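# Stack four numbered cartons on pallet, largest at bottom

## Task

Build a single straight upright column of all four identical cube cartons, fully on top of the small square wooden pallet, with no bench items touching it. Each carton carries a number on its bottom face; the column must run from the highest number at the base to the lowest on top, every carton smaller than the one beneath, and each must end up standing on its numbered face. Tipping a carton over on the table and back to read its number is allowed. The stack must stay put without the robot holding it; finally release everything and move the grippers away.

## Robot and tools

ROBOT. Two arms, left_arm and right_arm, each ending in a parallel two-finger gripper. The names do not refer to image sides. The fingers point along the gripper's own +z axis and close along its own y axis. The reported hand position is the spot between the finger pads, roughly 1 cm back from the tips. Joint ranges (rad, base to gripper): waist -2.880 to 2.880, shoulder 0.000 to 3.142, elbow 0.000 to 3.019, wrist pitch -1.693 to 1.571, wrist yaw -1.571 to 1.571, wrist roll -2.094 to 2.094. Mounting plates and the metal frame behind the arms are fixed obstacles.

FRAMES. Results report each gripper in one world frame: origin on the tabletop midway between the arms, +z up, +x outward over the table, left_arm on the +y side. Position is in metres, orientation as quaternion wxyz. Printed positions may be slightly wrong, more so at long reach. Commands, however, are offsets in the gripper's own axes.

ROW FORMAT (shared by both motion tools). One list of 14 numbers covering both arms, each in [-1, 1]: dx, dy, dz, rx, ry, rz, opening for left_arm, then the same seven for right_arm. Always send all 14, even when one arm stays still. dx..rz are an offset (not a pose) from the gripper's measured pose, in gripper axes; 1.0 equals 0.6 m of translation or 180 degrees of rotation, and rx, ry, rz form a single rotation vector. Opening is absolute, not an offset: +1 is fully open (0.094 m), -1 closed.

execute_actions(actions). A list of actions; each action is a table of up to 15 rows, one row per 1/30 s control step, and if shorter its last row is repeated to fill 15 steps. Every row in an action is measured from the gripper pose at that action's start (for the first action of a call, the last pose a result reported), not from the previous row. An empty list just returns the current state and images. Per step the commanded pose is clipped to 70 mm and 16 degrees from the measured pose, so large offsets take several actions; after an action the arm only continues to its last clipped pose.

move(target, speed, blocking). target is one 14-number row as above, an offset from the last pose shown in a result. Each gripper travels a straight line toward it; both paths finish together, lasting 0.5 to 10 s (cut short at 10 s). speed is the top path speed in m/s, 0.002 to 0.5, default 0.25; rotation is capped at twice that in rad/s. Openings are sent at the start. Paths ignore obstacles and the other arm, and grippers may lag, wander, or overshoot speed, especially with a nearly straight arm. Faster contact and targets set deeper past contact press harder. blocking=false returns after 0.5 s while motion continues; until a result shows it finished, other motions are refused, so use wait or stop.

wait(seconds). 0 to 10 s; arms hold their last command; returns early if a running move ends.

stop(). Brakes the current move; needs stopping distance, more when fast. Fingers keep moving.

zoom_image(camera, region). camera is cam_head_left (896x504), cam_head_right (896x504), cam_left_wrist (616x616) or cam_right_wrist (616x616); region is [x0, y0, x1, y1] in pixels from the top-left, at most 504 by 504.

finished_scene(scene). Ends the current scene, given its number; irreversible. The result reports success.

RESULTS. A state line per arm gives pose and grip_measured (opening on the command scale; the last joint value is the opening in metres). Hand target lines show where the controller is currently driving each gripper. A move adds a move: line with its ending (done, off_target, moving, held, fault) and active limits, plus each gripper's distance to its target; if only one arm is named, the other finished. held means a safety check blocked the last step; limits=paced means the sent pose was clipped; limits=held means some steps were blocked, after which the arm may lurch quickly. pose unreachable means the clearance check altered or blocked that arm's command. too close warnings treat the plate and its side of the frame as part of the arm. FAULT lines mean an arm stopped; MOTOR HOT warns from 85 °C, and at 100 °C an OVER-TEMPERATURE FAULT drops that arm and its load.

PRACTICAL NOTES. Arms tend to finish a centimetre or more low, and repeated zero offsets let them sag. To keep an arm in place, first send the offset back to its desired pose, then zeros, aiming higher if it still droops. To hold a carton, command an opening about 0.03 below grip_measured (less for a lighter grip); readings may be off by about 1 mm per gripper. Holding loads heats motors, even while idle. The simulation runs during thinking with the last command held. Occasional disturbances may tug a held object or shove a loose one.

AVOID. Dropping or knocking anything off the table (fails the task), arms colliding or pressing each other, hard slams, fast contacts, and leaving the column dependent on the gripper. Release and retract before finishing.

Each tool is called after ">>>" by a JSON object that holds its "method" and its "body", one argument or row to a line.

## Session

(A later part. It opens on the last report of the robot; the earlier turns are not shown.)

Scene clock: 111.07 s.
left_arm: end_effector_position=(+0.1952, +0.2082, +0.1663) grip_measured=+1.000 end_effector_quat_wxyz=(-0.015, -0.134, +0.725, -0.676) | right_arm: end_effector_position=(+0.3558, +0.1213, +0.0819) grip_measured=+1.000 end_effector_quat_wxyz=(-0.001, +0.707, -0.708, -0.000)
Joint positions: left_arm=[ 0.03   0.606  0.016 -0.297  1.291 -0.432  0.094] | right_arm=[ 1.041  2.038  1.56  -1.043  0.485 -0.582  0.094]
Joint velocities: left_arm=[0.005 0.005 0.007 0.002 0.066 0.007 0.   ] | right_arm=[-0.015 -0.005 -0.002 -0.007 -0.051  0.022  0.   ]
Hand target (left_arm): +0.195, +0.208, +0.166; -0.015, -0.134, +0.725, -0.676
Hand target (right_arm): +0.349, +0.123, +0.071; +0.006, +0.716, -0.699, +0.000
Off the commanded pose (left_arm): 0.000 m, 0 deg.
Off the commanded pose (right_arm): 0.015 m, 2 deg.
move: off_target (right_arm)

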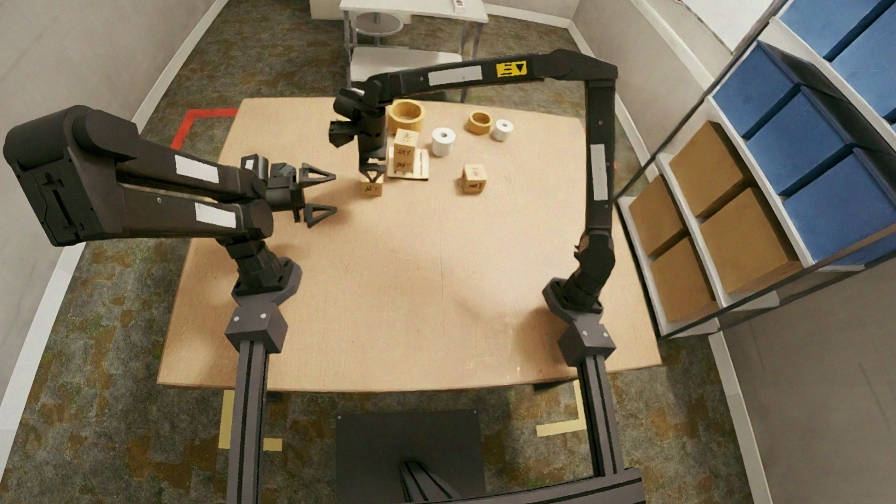

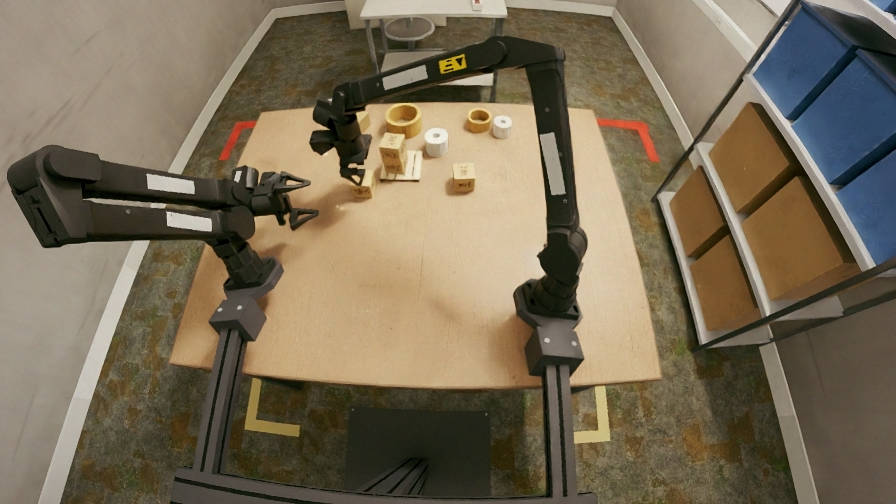

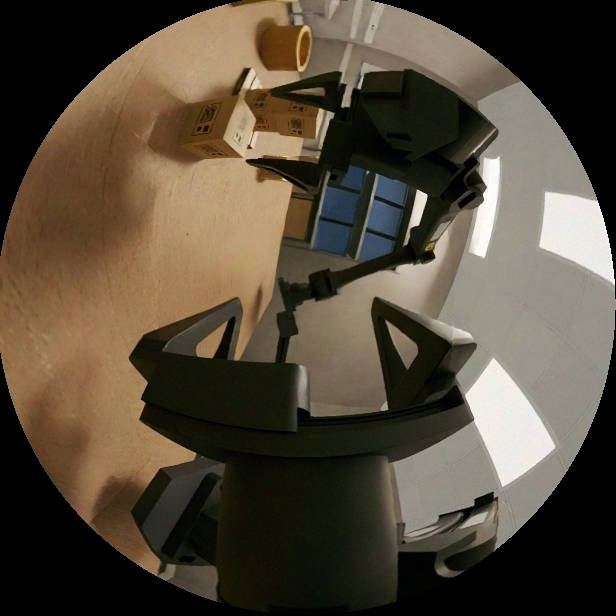

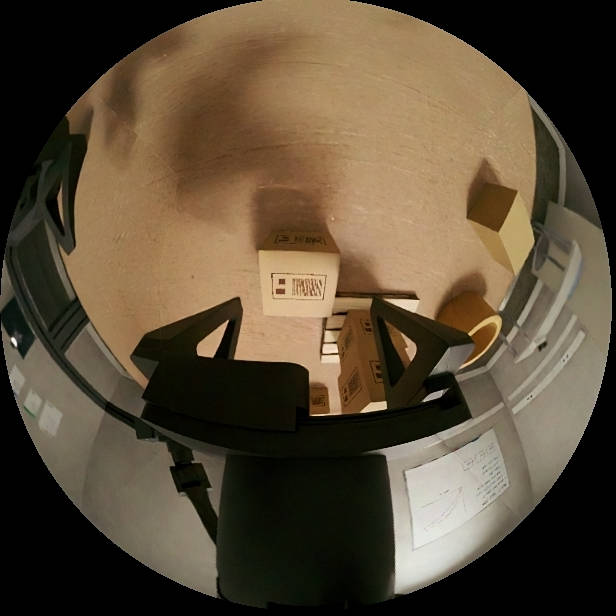

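>>> {"method": "execute_actions", "body": {
  "actions": [
    [[0,0,0,0,0,0,1,-0.003,0.025,0.01,0,0,0,1]],
    [[0,0,0,0,0,0,1,0,0.008,0.095,0.005,-0.005,-0.005,1]],
    [[0,0,0,0,0,0,1,0,0,0,0,0,0,0.17]],
    [[0,0,0,0,0,0,1,0,0,0,0,0,0,0.17]]
  ]
}}

>>> {"method": "move", "body": {
  "target": [0,0,0,0,0,0,1,-0.03,-0.01,-0.33,0,0,0,0.17]
}}

>>> {"method": "move", "body": {
  "target": [0,0,0,0,0,0,1,0.14,-0.17,-0.01,0,0,0.055,0.17]
}}

Scene clock: 113.40 s.
left_arm: end_effector_position=(+0.1952, +0.2082, +0.1663) grip_measured=+1.000 end_effector_quat_wxyz=(-0.015, -0.134, +0.725, -0.676) | right_arm: end_effector_position=(+0.3467, +0.1215, +0.0325) grip_measured=+0.214 end_effector_quat_wxyz=(-0.018, +0.708, -0.706, -0.002)
Joint positions: left_arm=[ 0.03   0.606  0.016 -0.297  1.291 -0.432  0.094] | right_arm=[ 1.015  2.075  1.477 -0.87   0.486 -0.634  0.057]
Joint velocities: left_arm=[-0.005 -0.015  0.007 -0.012  0.007 -0.022  0.   ] | right_arm=[ 0.005 -0.005 -0.002 -0.007 -0.037  0.022  0.   ]
Hand target (left_arm): +0.195, +0.208, +0.166; -0.015, -0.134, +0.725, -0.676
Hand target (right_arm): +0.347, +0.121, +0.032; -0.018, +0.708, -0.706, -0.002
Off the commanded pose (left_arm): 0.000 m, 0 deg.
Off the commanded pose (right_arm): 0.000 m, 0 deg.

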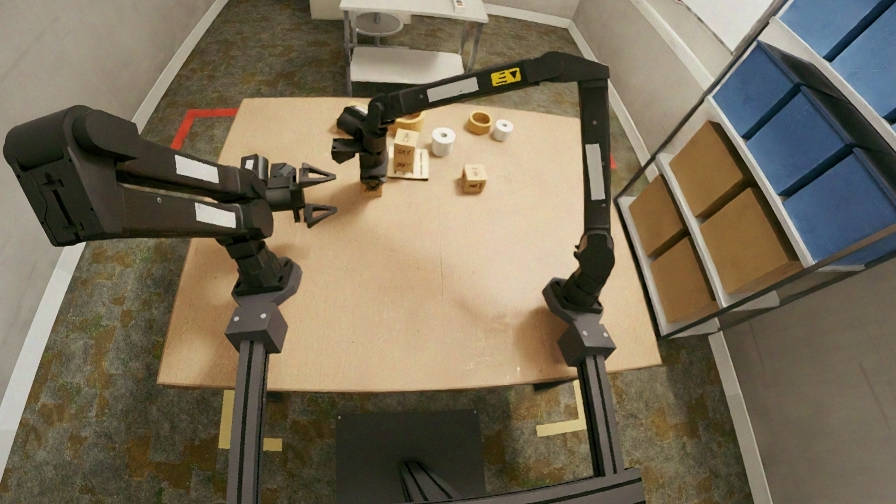

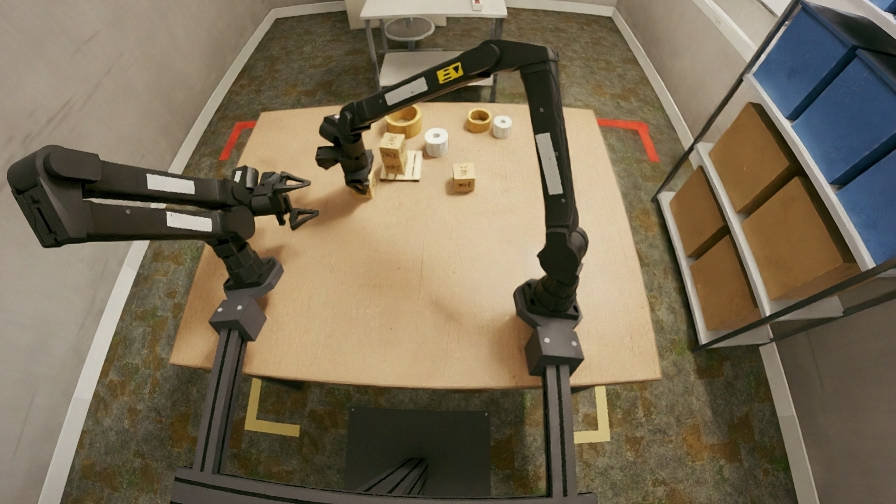

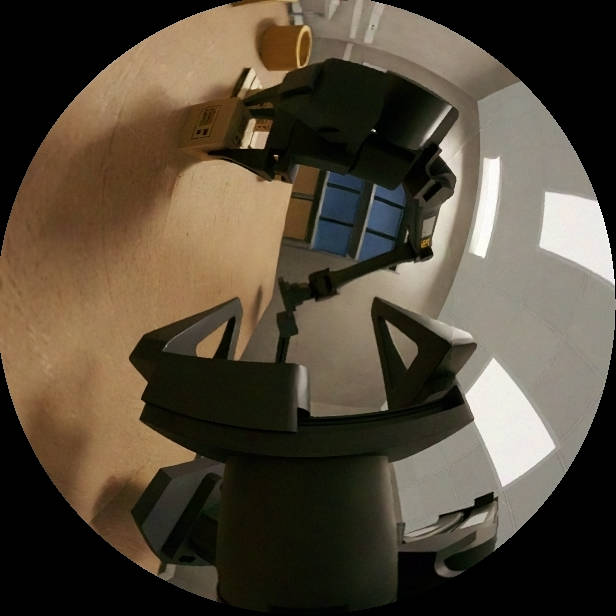

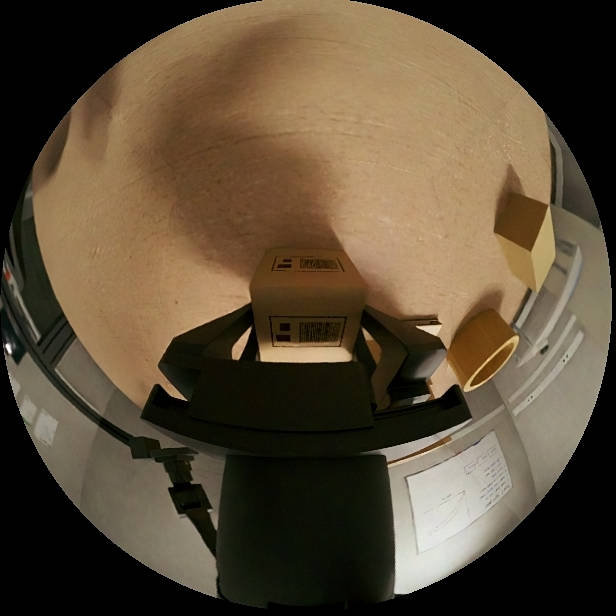

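Scene clock: 114.67 s.
left_arm: end_effector_position=(+0.1952, +0.2082, +0.1663) grip_measured=+1.000 end_effector_quat_wxyz=(-0.015, -0.134, +0.725, -0.676) | right_arm: end_effector_position=(+0.3346, +0.1264, +0.2113) grip_measured=+0.214 end_effector_quat_wxyz=(+0.001, +0.720, -0.694, +0.005)
Joint positions: left_arm=[ 0.03   0.606  0.016 -0.297  1.291 -0.432  0.094] | right_arm=[ 1.178  1.94   1.694 -1.355  0.496 -0.46   0.057]
Joint velocities: left_arm=[-0.005 -0.005  0.007 -0.007  0.051 -0.007  0.   ] | right_arm=[-0.015 -0.005 -0.012 -0.017  0.066 -0.037  0.   ]
Hand target (left_arm): +0.195, +0.208, +0.166; -0.015, -0.134, +0.725, -0.676
Hand target (right_arm): +0.345, +0.134, +0.230; -0.017, +0.708, -0.706, -0.001
Off the commanded pose (left_arm): 0.000 m, 0 deg.
Off the commanded pose (right_arm): 0.025 m, 3 deg.
move: off_target (right_arm); limits=paced

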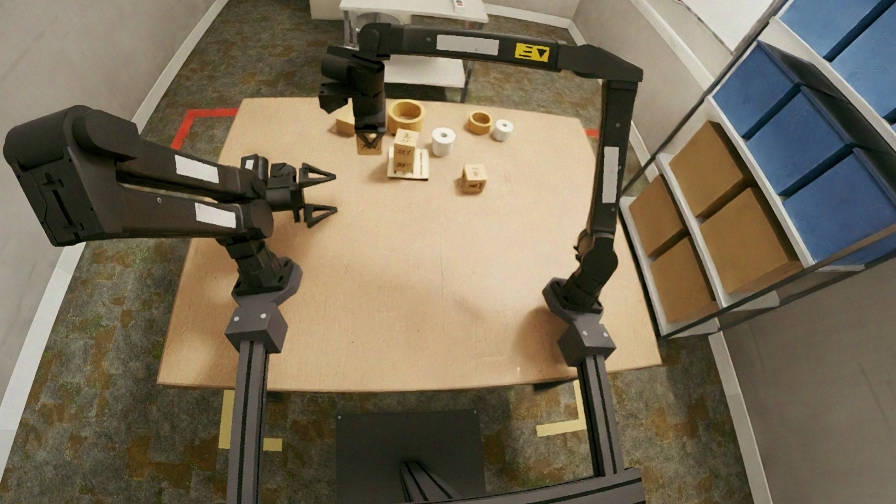

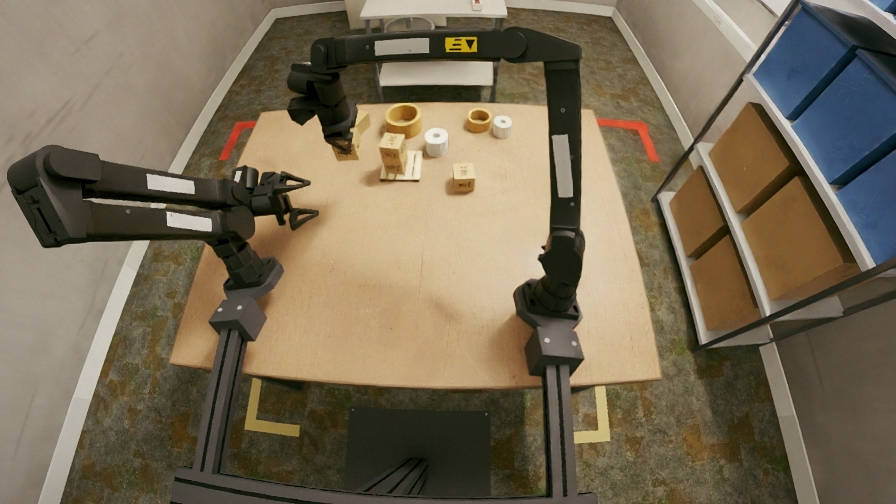

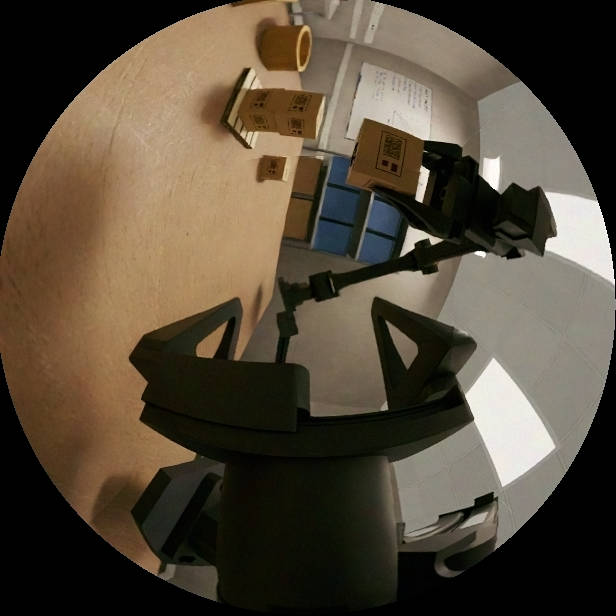

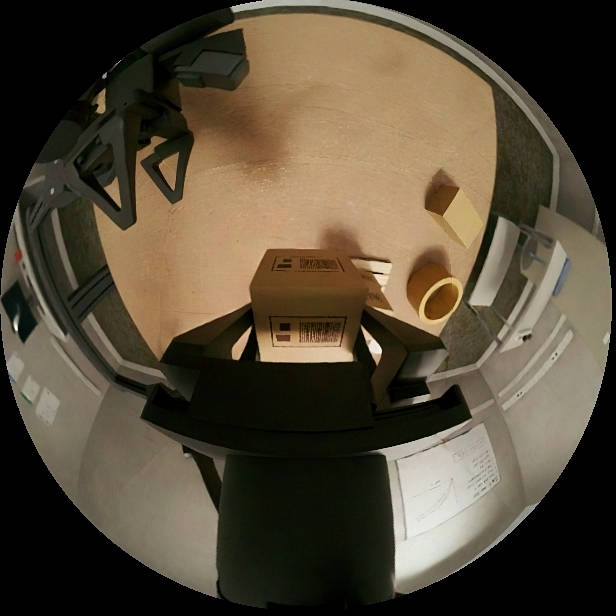

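Scene clock: 115.60 s.
left_arm: end_effector_position=(+0.1952, +0.2082, +0.1663) grip_measured=+1.000 end_effector_quat_wxyz=(-0.015, -0.134, +0.725, -0.676) | right_arm: end_effector_position=(+0.4316, +0.0428, +0.2030) grip_measured=+0.214 end_effector_quat_wxyz=(-0.015, -0.653, +0.757, -0.008)
Joint positions: left_arm=[ 0.03   0.606  0.016 -0.297  1.291 -0.432  0.094] | right_arm=[ 0.977  1.848  1.694 -1.371  0.49  -0.49   0.057]
Joint velocities: left_arm=[-0.005 -0.015  0.007 -0.017  0.007  0.037  0.   ] | right_arm=[ 0.005 -0.005 -0.012 -0.002 -0.037 -0.007 -0.   ]
Hand target (left_arm): +0.195, +0.208, +0.166; -0.015, -0.134, +0.725, -0.676
Hand target (right_arm): +0.438, +0.046, +0.220; +0.001, -0.657, +0.754, -0.003
Off the commanded pose (left_arm): 0.000 m, 0 deg.
Off the commanded pose (right_arm): 0.018 m, 2 deg.
move: off_target (right_arm)

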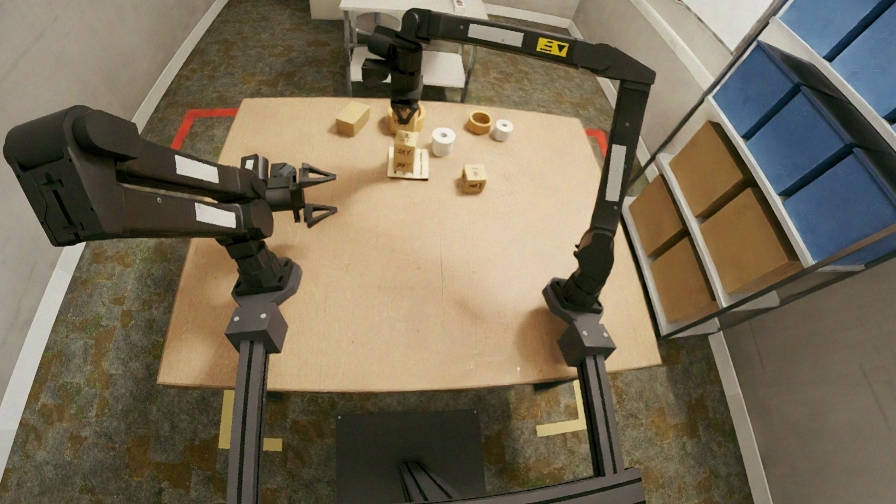

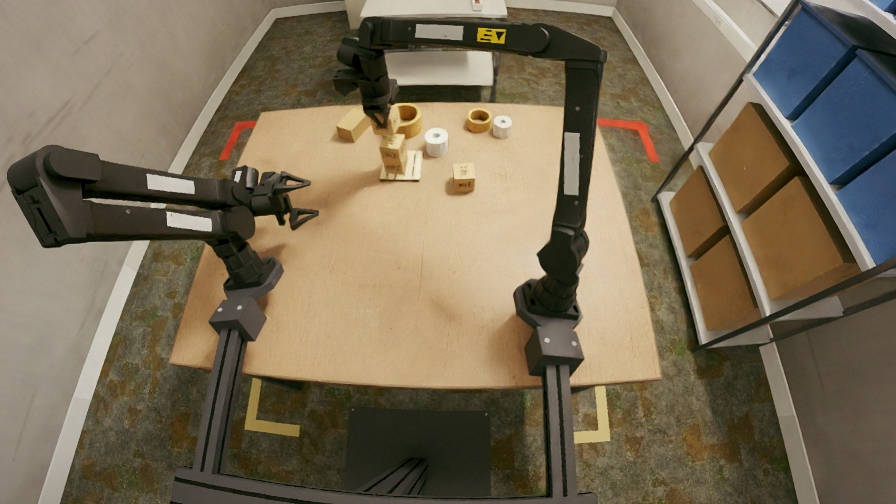

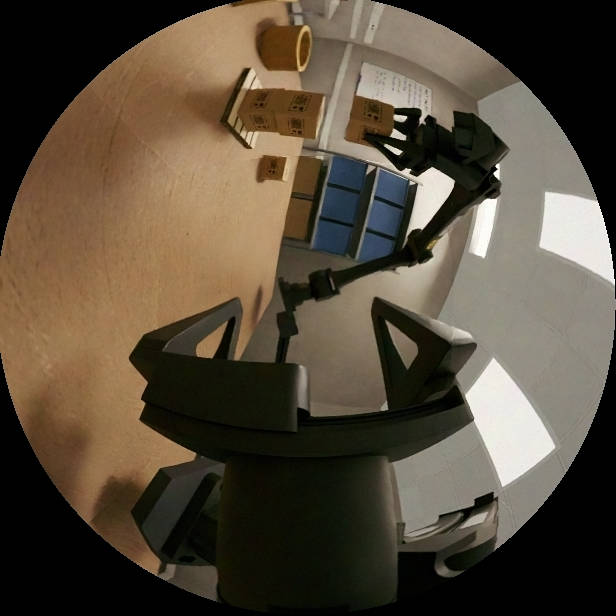

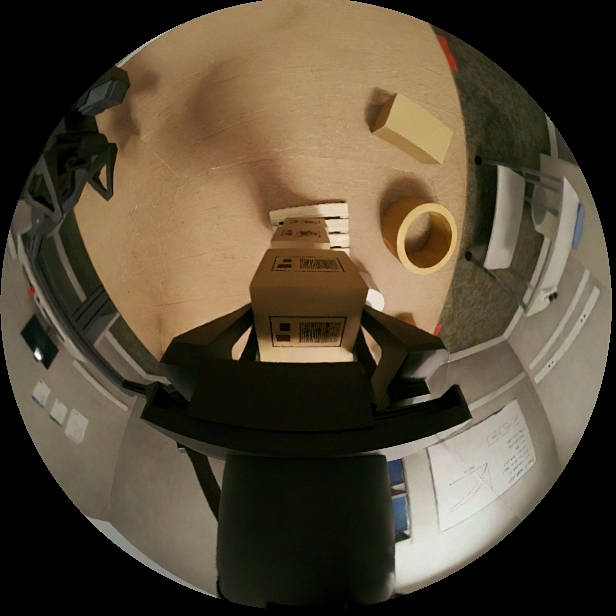

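>>> {"method": "move", "body": {
  "target": [0,0,0,0,0,0,1,0.02,0.012,0.065,0.008,-0.018,-0.005,0.17],
  "speed": 0.1
}}

>>> {"method": "zoom_image", "body": {
  "camera": "cam_left_wrist",
  "region": [200,50,400,200]
}}

>>> {"method": "zoom_image", "body": {
  "camera": "cam_head_left",
  "region": [340,100,460,190]
}}

Scene clock: 116.73 s.
left_arm: end_effector_position=(+0.1952, +0.2082, +0.1663) grip_measured=+1.000 end_effector_quat_wxyz=(-0.015, -0.134, +0.725, -0.676) | right_arm: end_effector_position=(+0.4163, +0.0390, +0.1608) grip_measured=+0.214 end_effector_quat_wxyz=(-0.010, +0.660, -0.751, -0.001)
Joint positions: left_arm=[ 0.03   0.606  0.016 -0.297  1.291 -0.432  0.094] | right_arm=[ 0.956  1.814  1.528 -1.17   0.481 -0.56   0.057]
Joint velocities: left_arm=[-0.024  0.005 -0.012  0.017  0.007  0.051  0.   ] | right_arm=[ 0.005 -0.005  0.012  0.002  0.051 -0.007 -0.   ]
Hand target (left_arm): +0.195, +0.208, +0.166; -0.015, -0.134, +0.725, -0.676
Hand target (right_arm): +0.422, +0.031, +0.164; +0.015, -0.659, +0.752, +0.002
Off the commanded pose (left_arm): 0.000 m, 0 deg.
Off the commanded pose (right_arm): 0.011 m, 1 deg.
move: off_target (right_arm)

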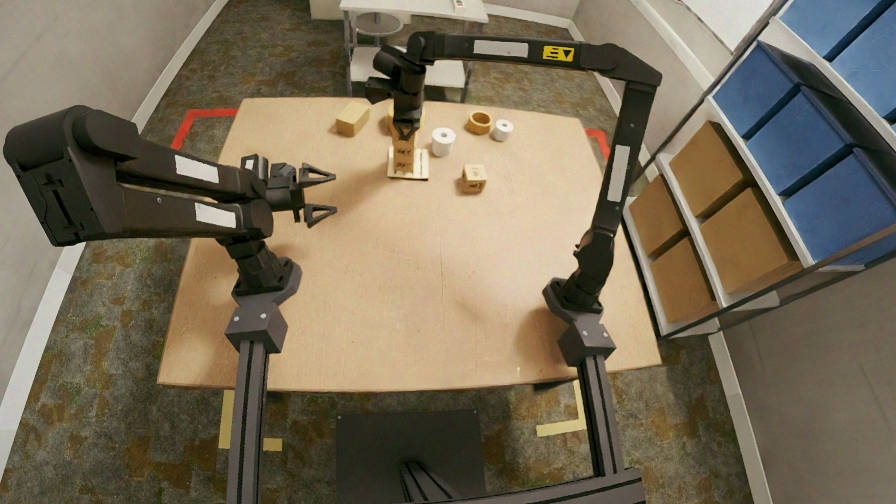

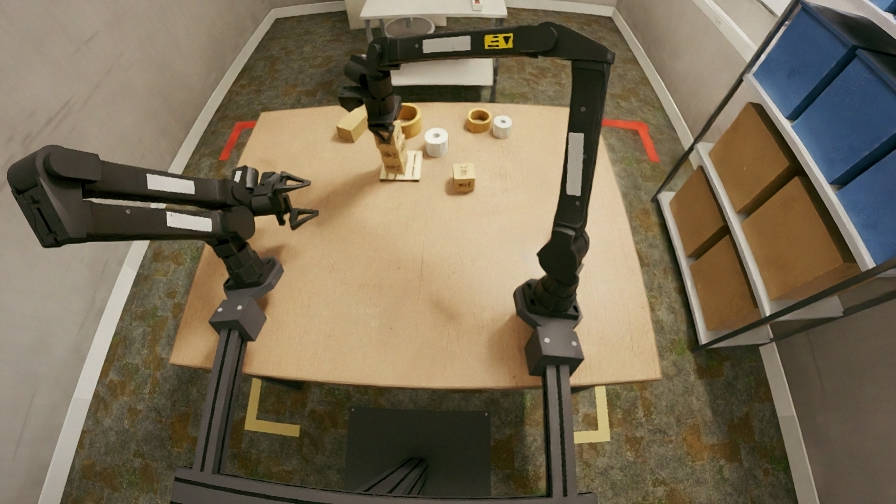

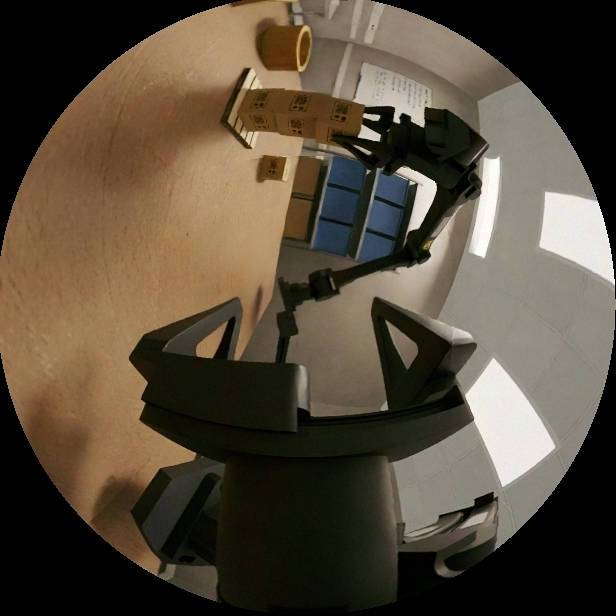

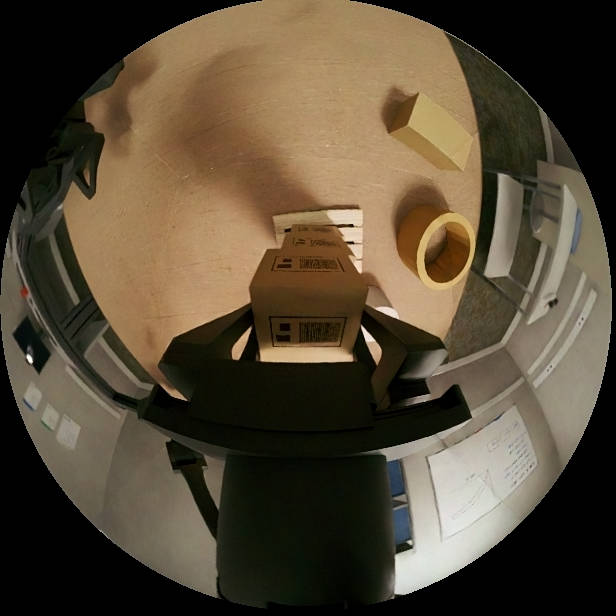

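Region (200, 50, 400, 200) of cam_left_wrist's 616x616 image, scaled by 2.520, with more detail than that image has; it fills the top 378 rows of this view, and the rest is white.

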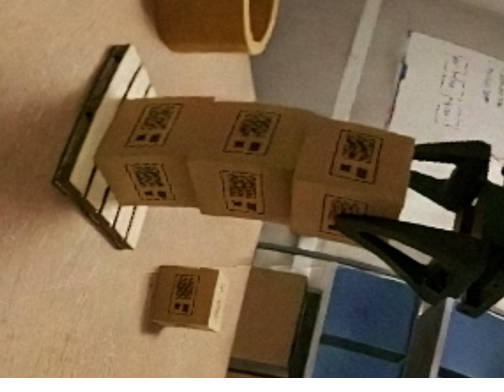

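Region (340, 100, 460, 190) of cam_head_left's 896x504 image, scaled by 4.200, with more detail than that image has; it fills the top 378 rows of this view, and the rest is white.

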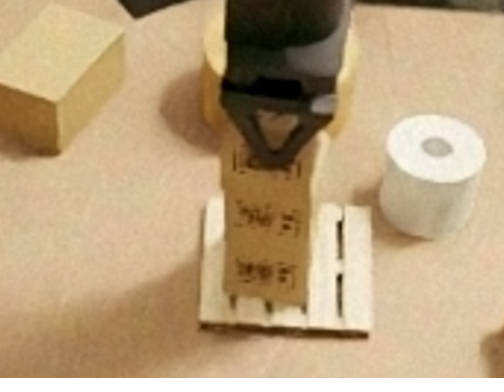

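>>> {"method": "execute_actions", "body": {
  "actions": [
    [[0,0,0,0,0,0,1,0,-0.01,-0.045,0,0,0,0.17]],
    [[0,0,0,0,0,0,1,0.005,-0.05,-0.01,0,0,0,0.17]]
  ]
}}

>>> {"method": "zoom_image", "body": {
  "camera": "cam_left_wrist",
  "region": [200,50,400,200]
}}

Scene clock: 117.97 s.
left_arm: end_effector_position=(+0.1952, +0.2082, +0.1663) grip_measured=+1.000 end_effector_quat_wxyz=(-0.015, -0.134, +0.725, -0.676) | right_arm: end_effector_position=(+0.4195, +0.0199, +0.1630) grip_measured=+0.214 end_effector_quat_wxyz=(+0.022, +0.673, -0.739, +0.004)
Joint positions: left_arm=[ 0.03   0.606  0.016 -0.297  1.291 -0.432  0.094] | right_arm=[ 0.934  1.813  1.552 -1.256  0.479 -0.586  0.057]
Joint velocities: left_arm=[-0.005  0.005  0.002 -0.002  0.066  0.007  0.   ] | right_arm=[-0.005 -0.015 -0.022  0.002  0.007 -0.066  0.001]
Hand target (left_arm): +0.195, +0.208, +0.166; -0.015, -0.134, +0.725, -0.676
Hand target (right_arm): +0.437, +0.023, +0.168; -0.014, -0.671, +0.742, -0.003
Off the commanded pose (left_arm): 0.000 m, 0 deg.
Off the commanded pose (right_arm): 0.019 m, 1 deg.

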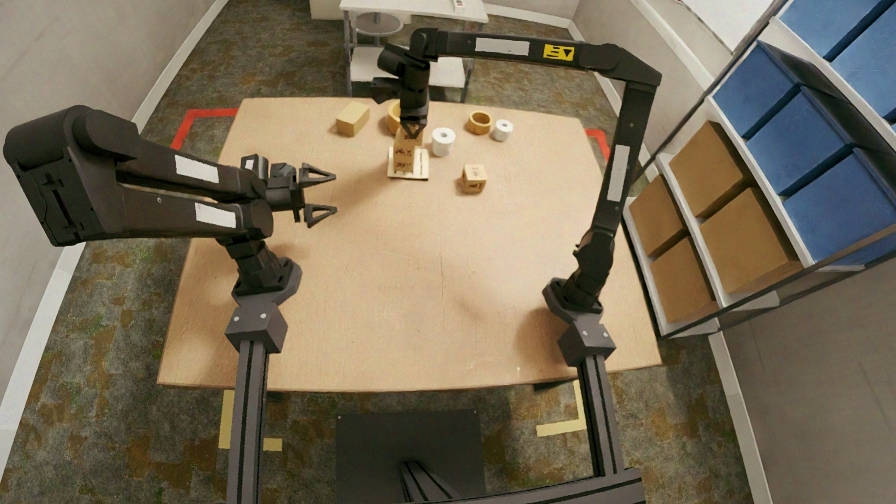

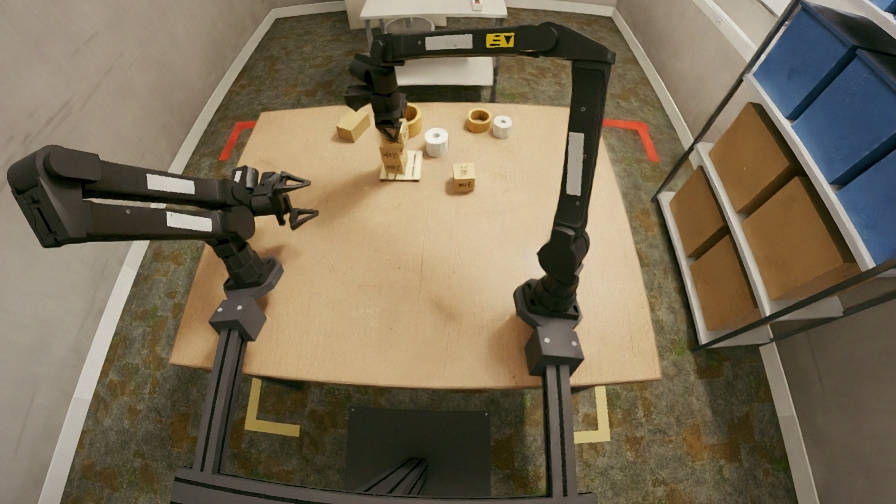

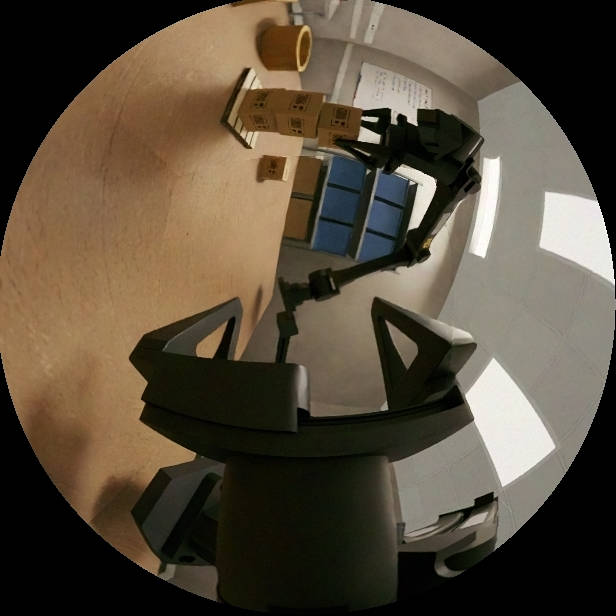

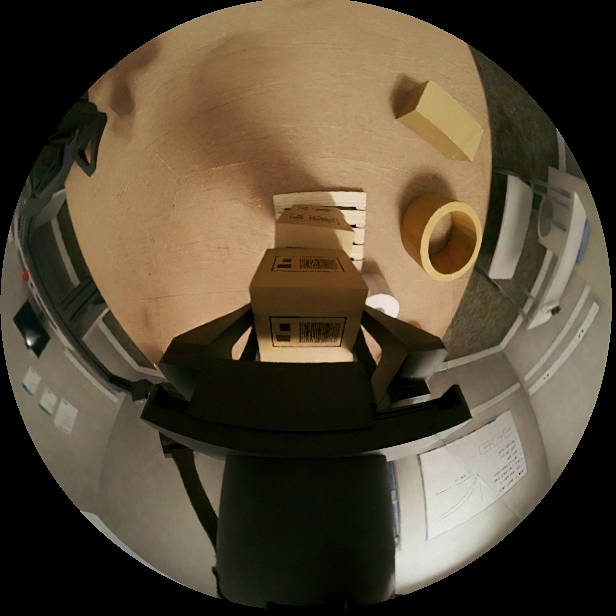

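Region (200, 50, 400, 200) of cam_left_wrist's 616x616 image, scaled by 2.520, with more detail than that image has; it fills the top 378 rows of this view, and the rest is white.

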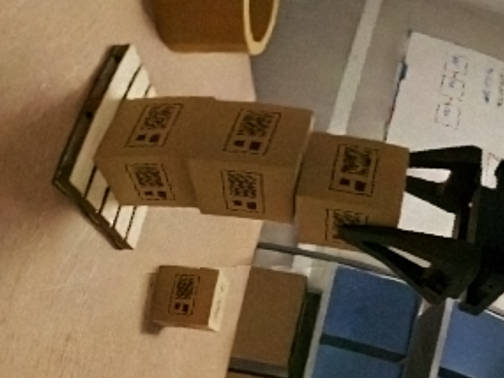

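Lift properly and re-approach.

>>> {"method": "move", "body": {
  "target": [0,0,0,0,0,0,1,-0.045,-0.04,-0.09,0.016,-0.018,0.01,0.17],
  "speed": 0.1
}}

Scene clock: 119.20 s.
left_arm: end_effector_position=(+0.1952, +0.2082, +0.1663) grip_measured=+1.000 end_effector_quat_wxyz=(-0.015, -0.134, +0.725, -0.676) | right_arm: end_effector_position=(+0.4386, +0.0332, +0.2027) grip_measured=+0.214 end_effector_quat_wxyz=(-0.001, +0.669, -0.743, +0.006)
Joint positions: left_arm=[ 0.03   0.606  0.016 -0.297  1.291 -0.432  0.094] | right_arm=[ 0.96   1.813  1.655 -1.322  0.493 -0.568  0.057]
Joint velocities: left_arm=[-0.005  0.005 -0.002 -0.002 -0.007 -0.125  0.   ] | right_arm=[-0.015  0.005 -0.012 -0.022  0.022  0.081  0.001]
Hand target (left_arm): +0.195, +0.208, +0.166; -0.015, -0.134, +0.725, -0.676
Hand target (right_arm): +0.446, +0.046, +0.215; +0.016, -0.662, +0.749, -0.004
Off the commanded pose (left_arm): 0.000 m, 0 deg.
Off the commanded pose (right_arm): 0.020 m, 2 deg.
move: off_target (right_arm)

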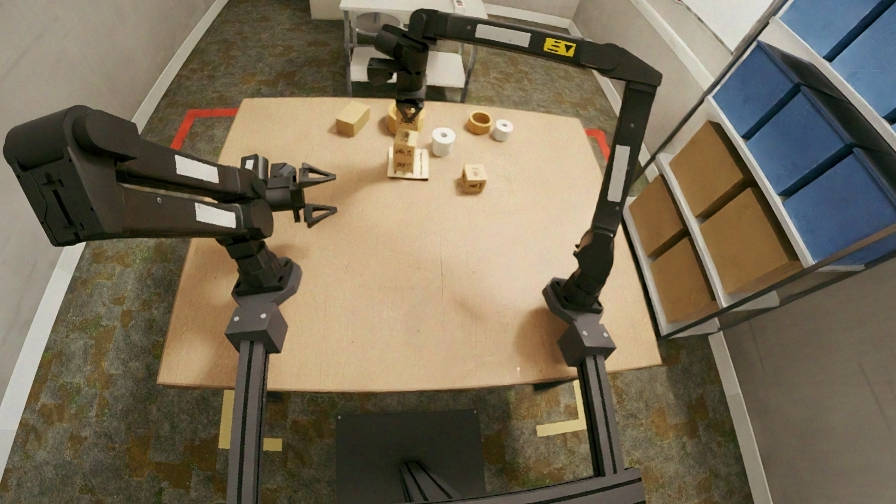

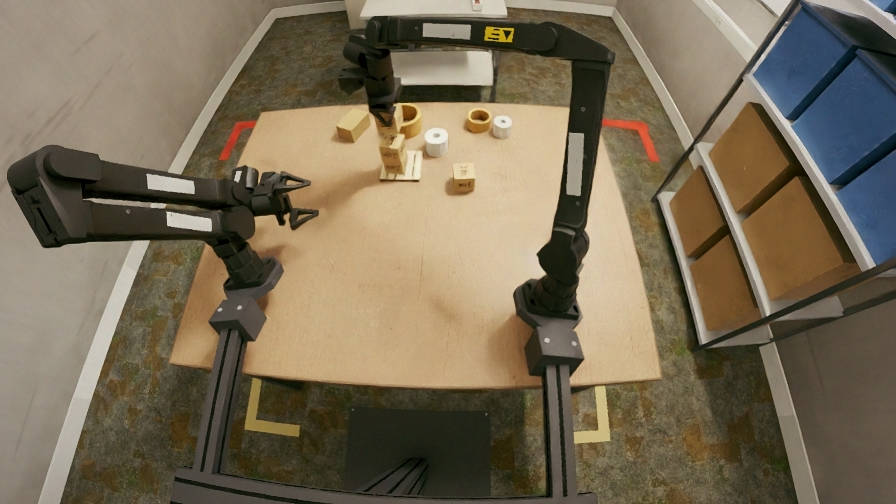

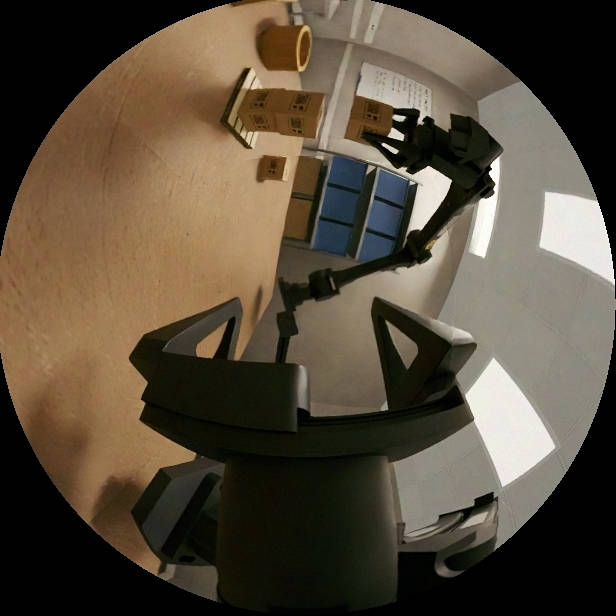

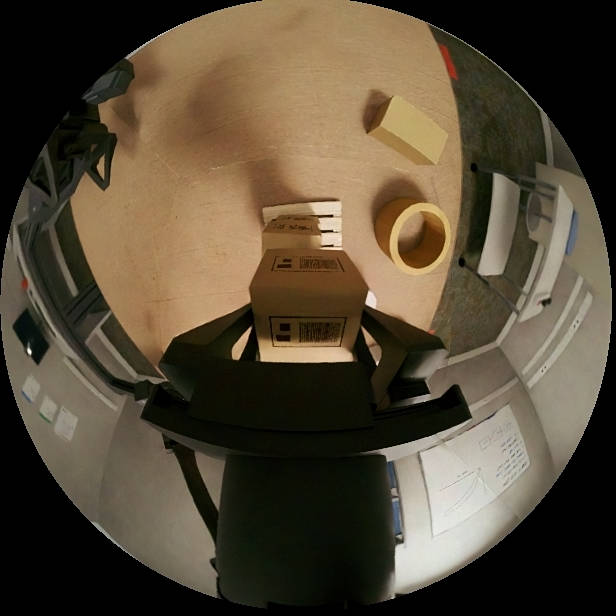

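>>> {"method": "move", "body": {
  "target": [0,0,0,0,0,0,1,-0.005,0.015,0.065,0,0,0,0.17],
  "speed": 0.05
}}

>>> {"method": "zoom_image", "body": {
  "camera": "cam_left_wrist",
  "region": [200,50,400,200]
}}

>>> {"method": "zoom_image", "body": {
  "camera": "cam_head_left",
  "region": [340,100,460,190]
}}

Scene clock: 120.57 s.
left_arm: end_effector_position=(+0.1952, +0.2082, +0.1663) grip_measured=+1.000 end_effector_quat_wxyz=(-0.015, -0.134, +0.725, -0.676) | right_arm: end_effector_position=(+0.4316, +0.0384, +0.1808) grip_measured=+0.214 end_effector_quat_wxyz=(-0.013, +0.664, -0.747, +0.004)
Joint positions: left_arm=[ 0.03   0.606  0.016 -0.297  1.291 -0.432  0.094] | right_arm=[ 0.956  1.813  1.591 -1.228  0.492 -0.574  0.057]
Joint velocities: left_arm=[-0.005 -0.005  0.012  0.002  0.022 -0.007  0.   ] | right_arm=[-0.024 -0.005 -0.007  0.007 -0.037  0.022  0.   ]
Hand target (left_arm): +0.195, +0.208, +0.166; -0.015, -0.134, +0.725, -0.676
Hand target (right_arm): +0.431, +0.036, +0.164; +0.001, -0.669, +0.744, -0.006
Off the commanded pose (left_arm): 0.000 m, 0 deg.
Off the commanded pose (right_arm): 0.017 m, 2 deg.
move: off_target (right_arm)

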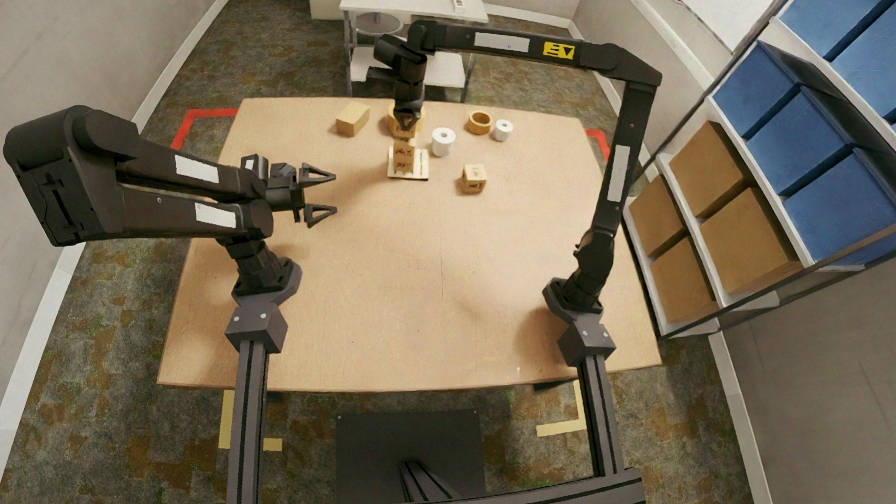

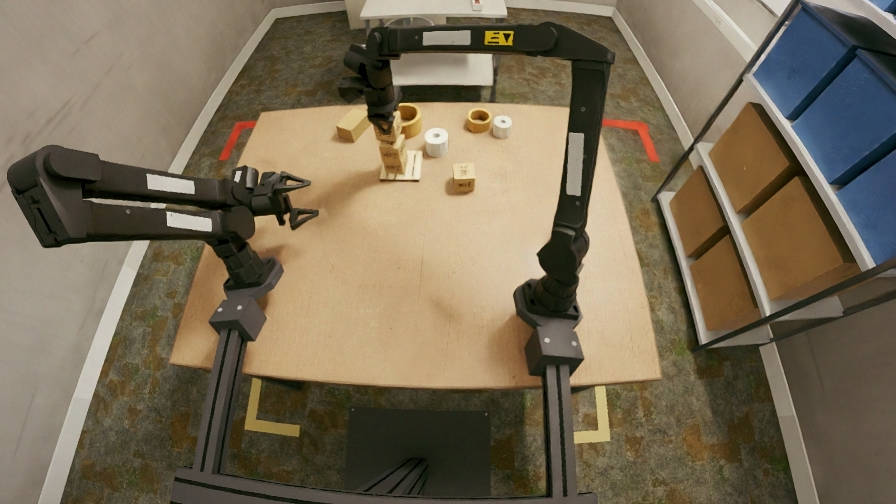

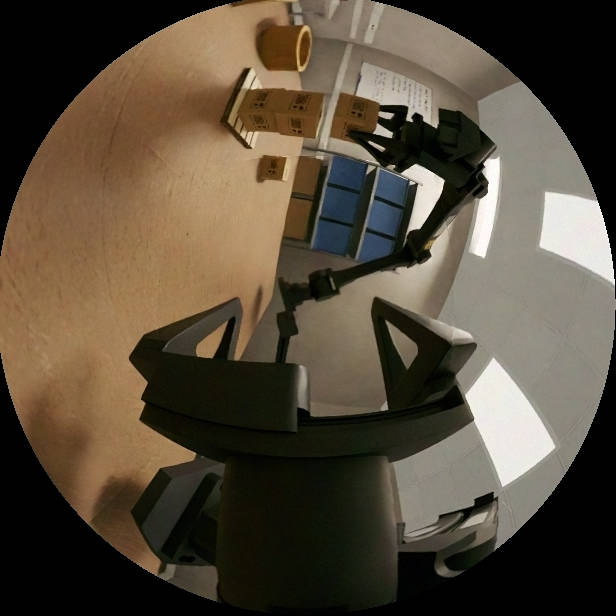

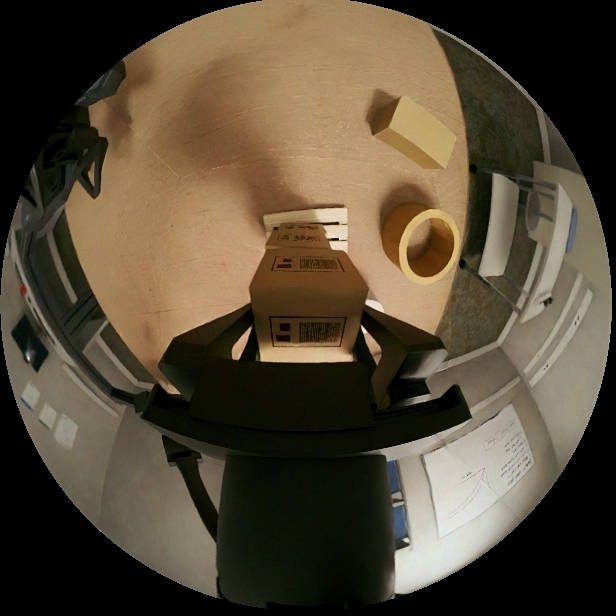

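Region (200, 50, 400, 200) of cam_left_wrist's 616x616 image, scaled by 2.520, with more detail than that image has; it fills the top 378 rows of this view, and the rest is white.

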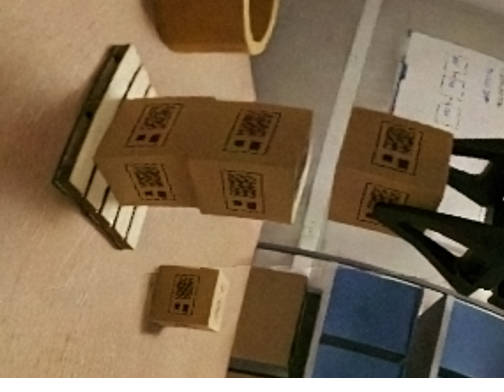

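Region (340, 100, 460, 190) of cam_head_left's 896x504 image, scaled by 4.200, with more detail than that image has; it fills the top 378 rows of this view, and the rest is white.

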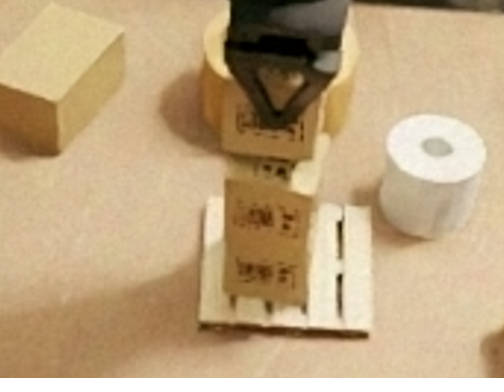

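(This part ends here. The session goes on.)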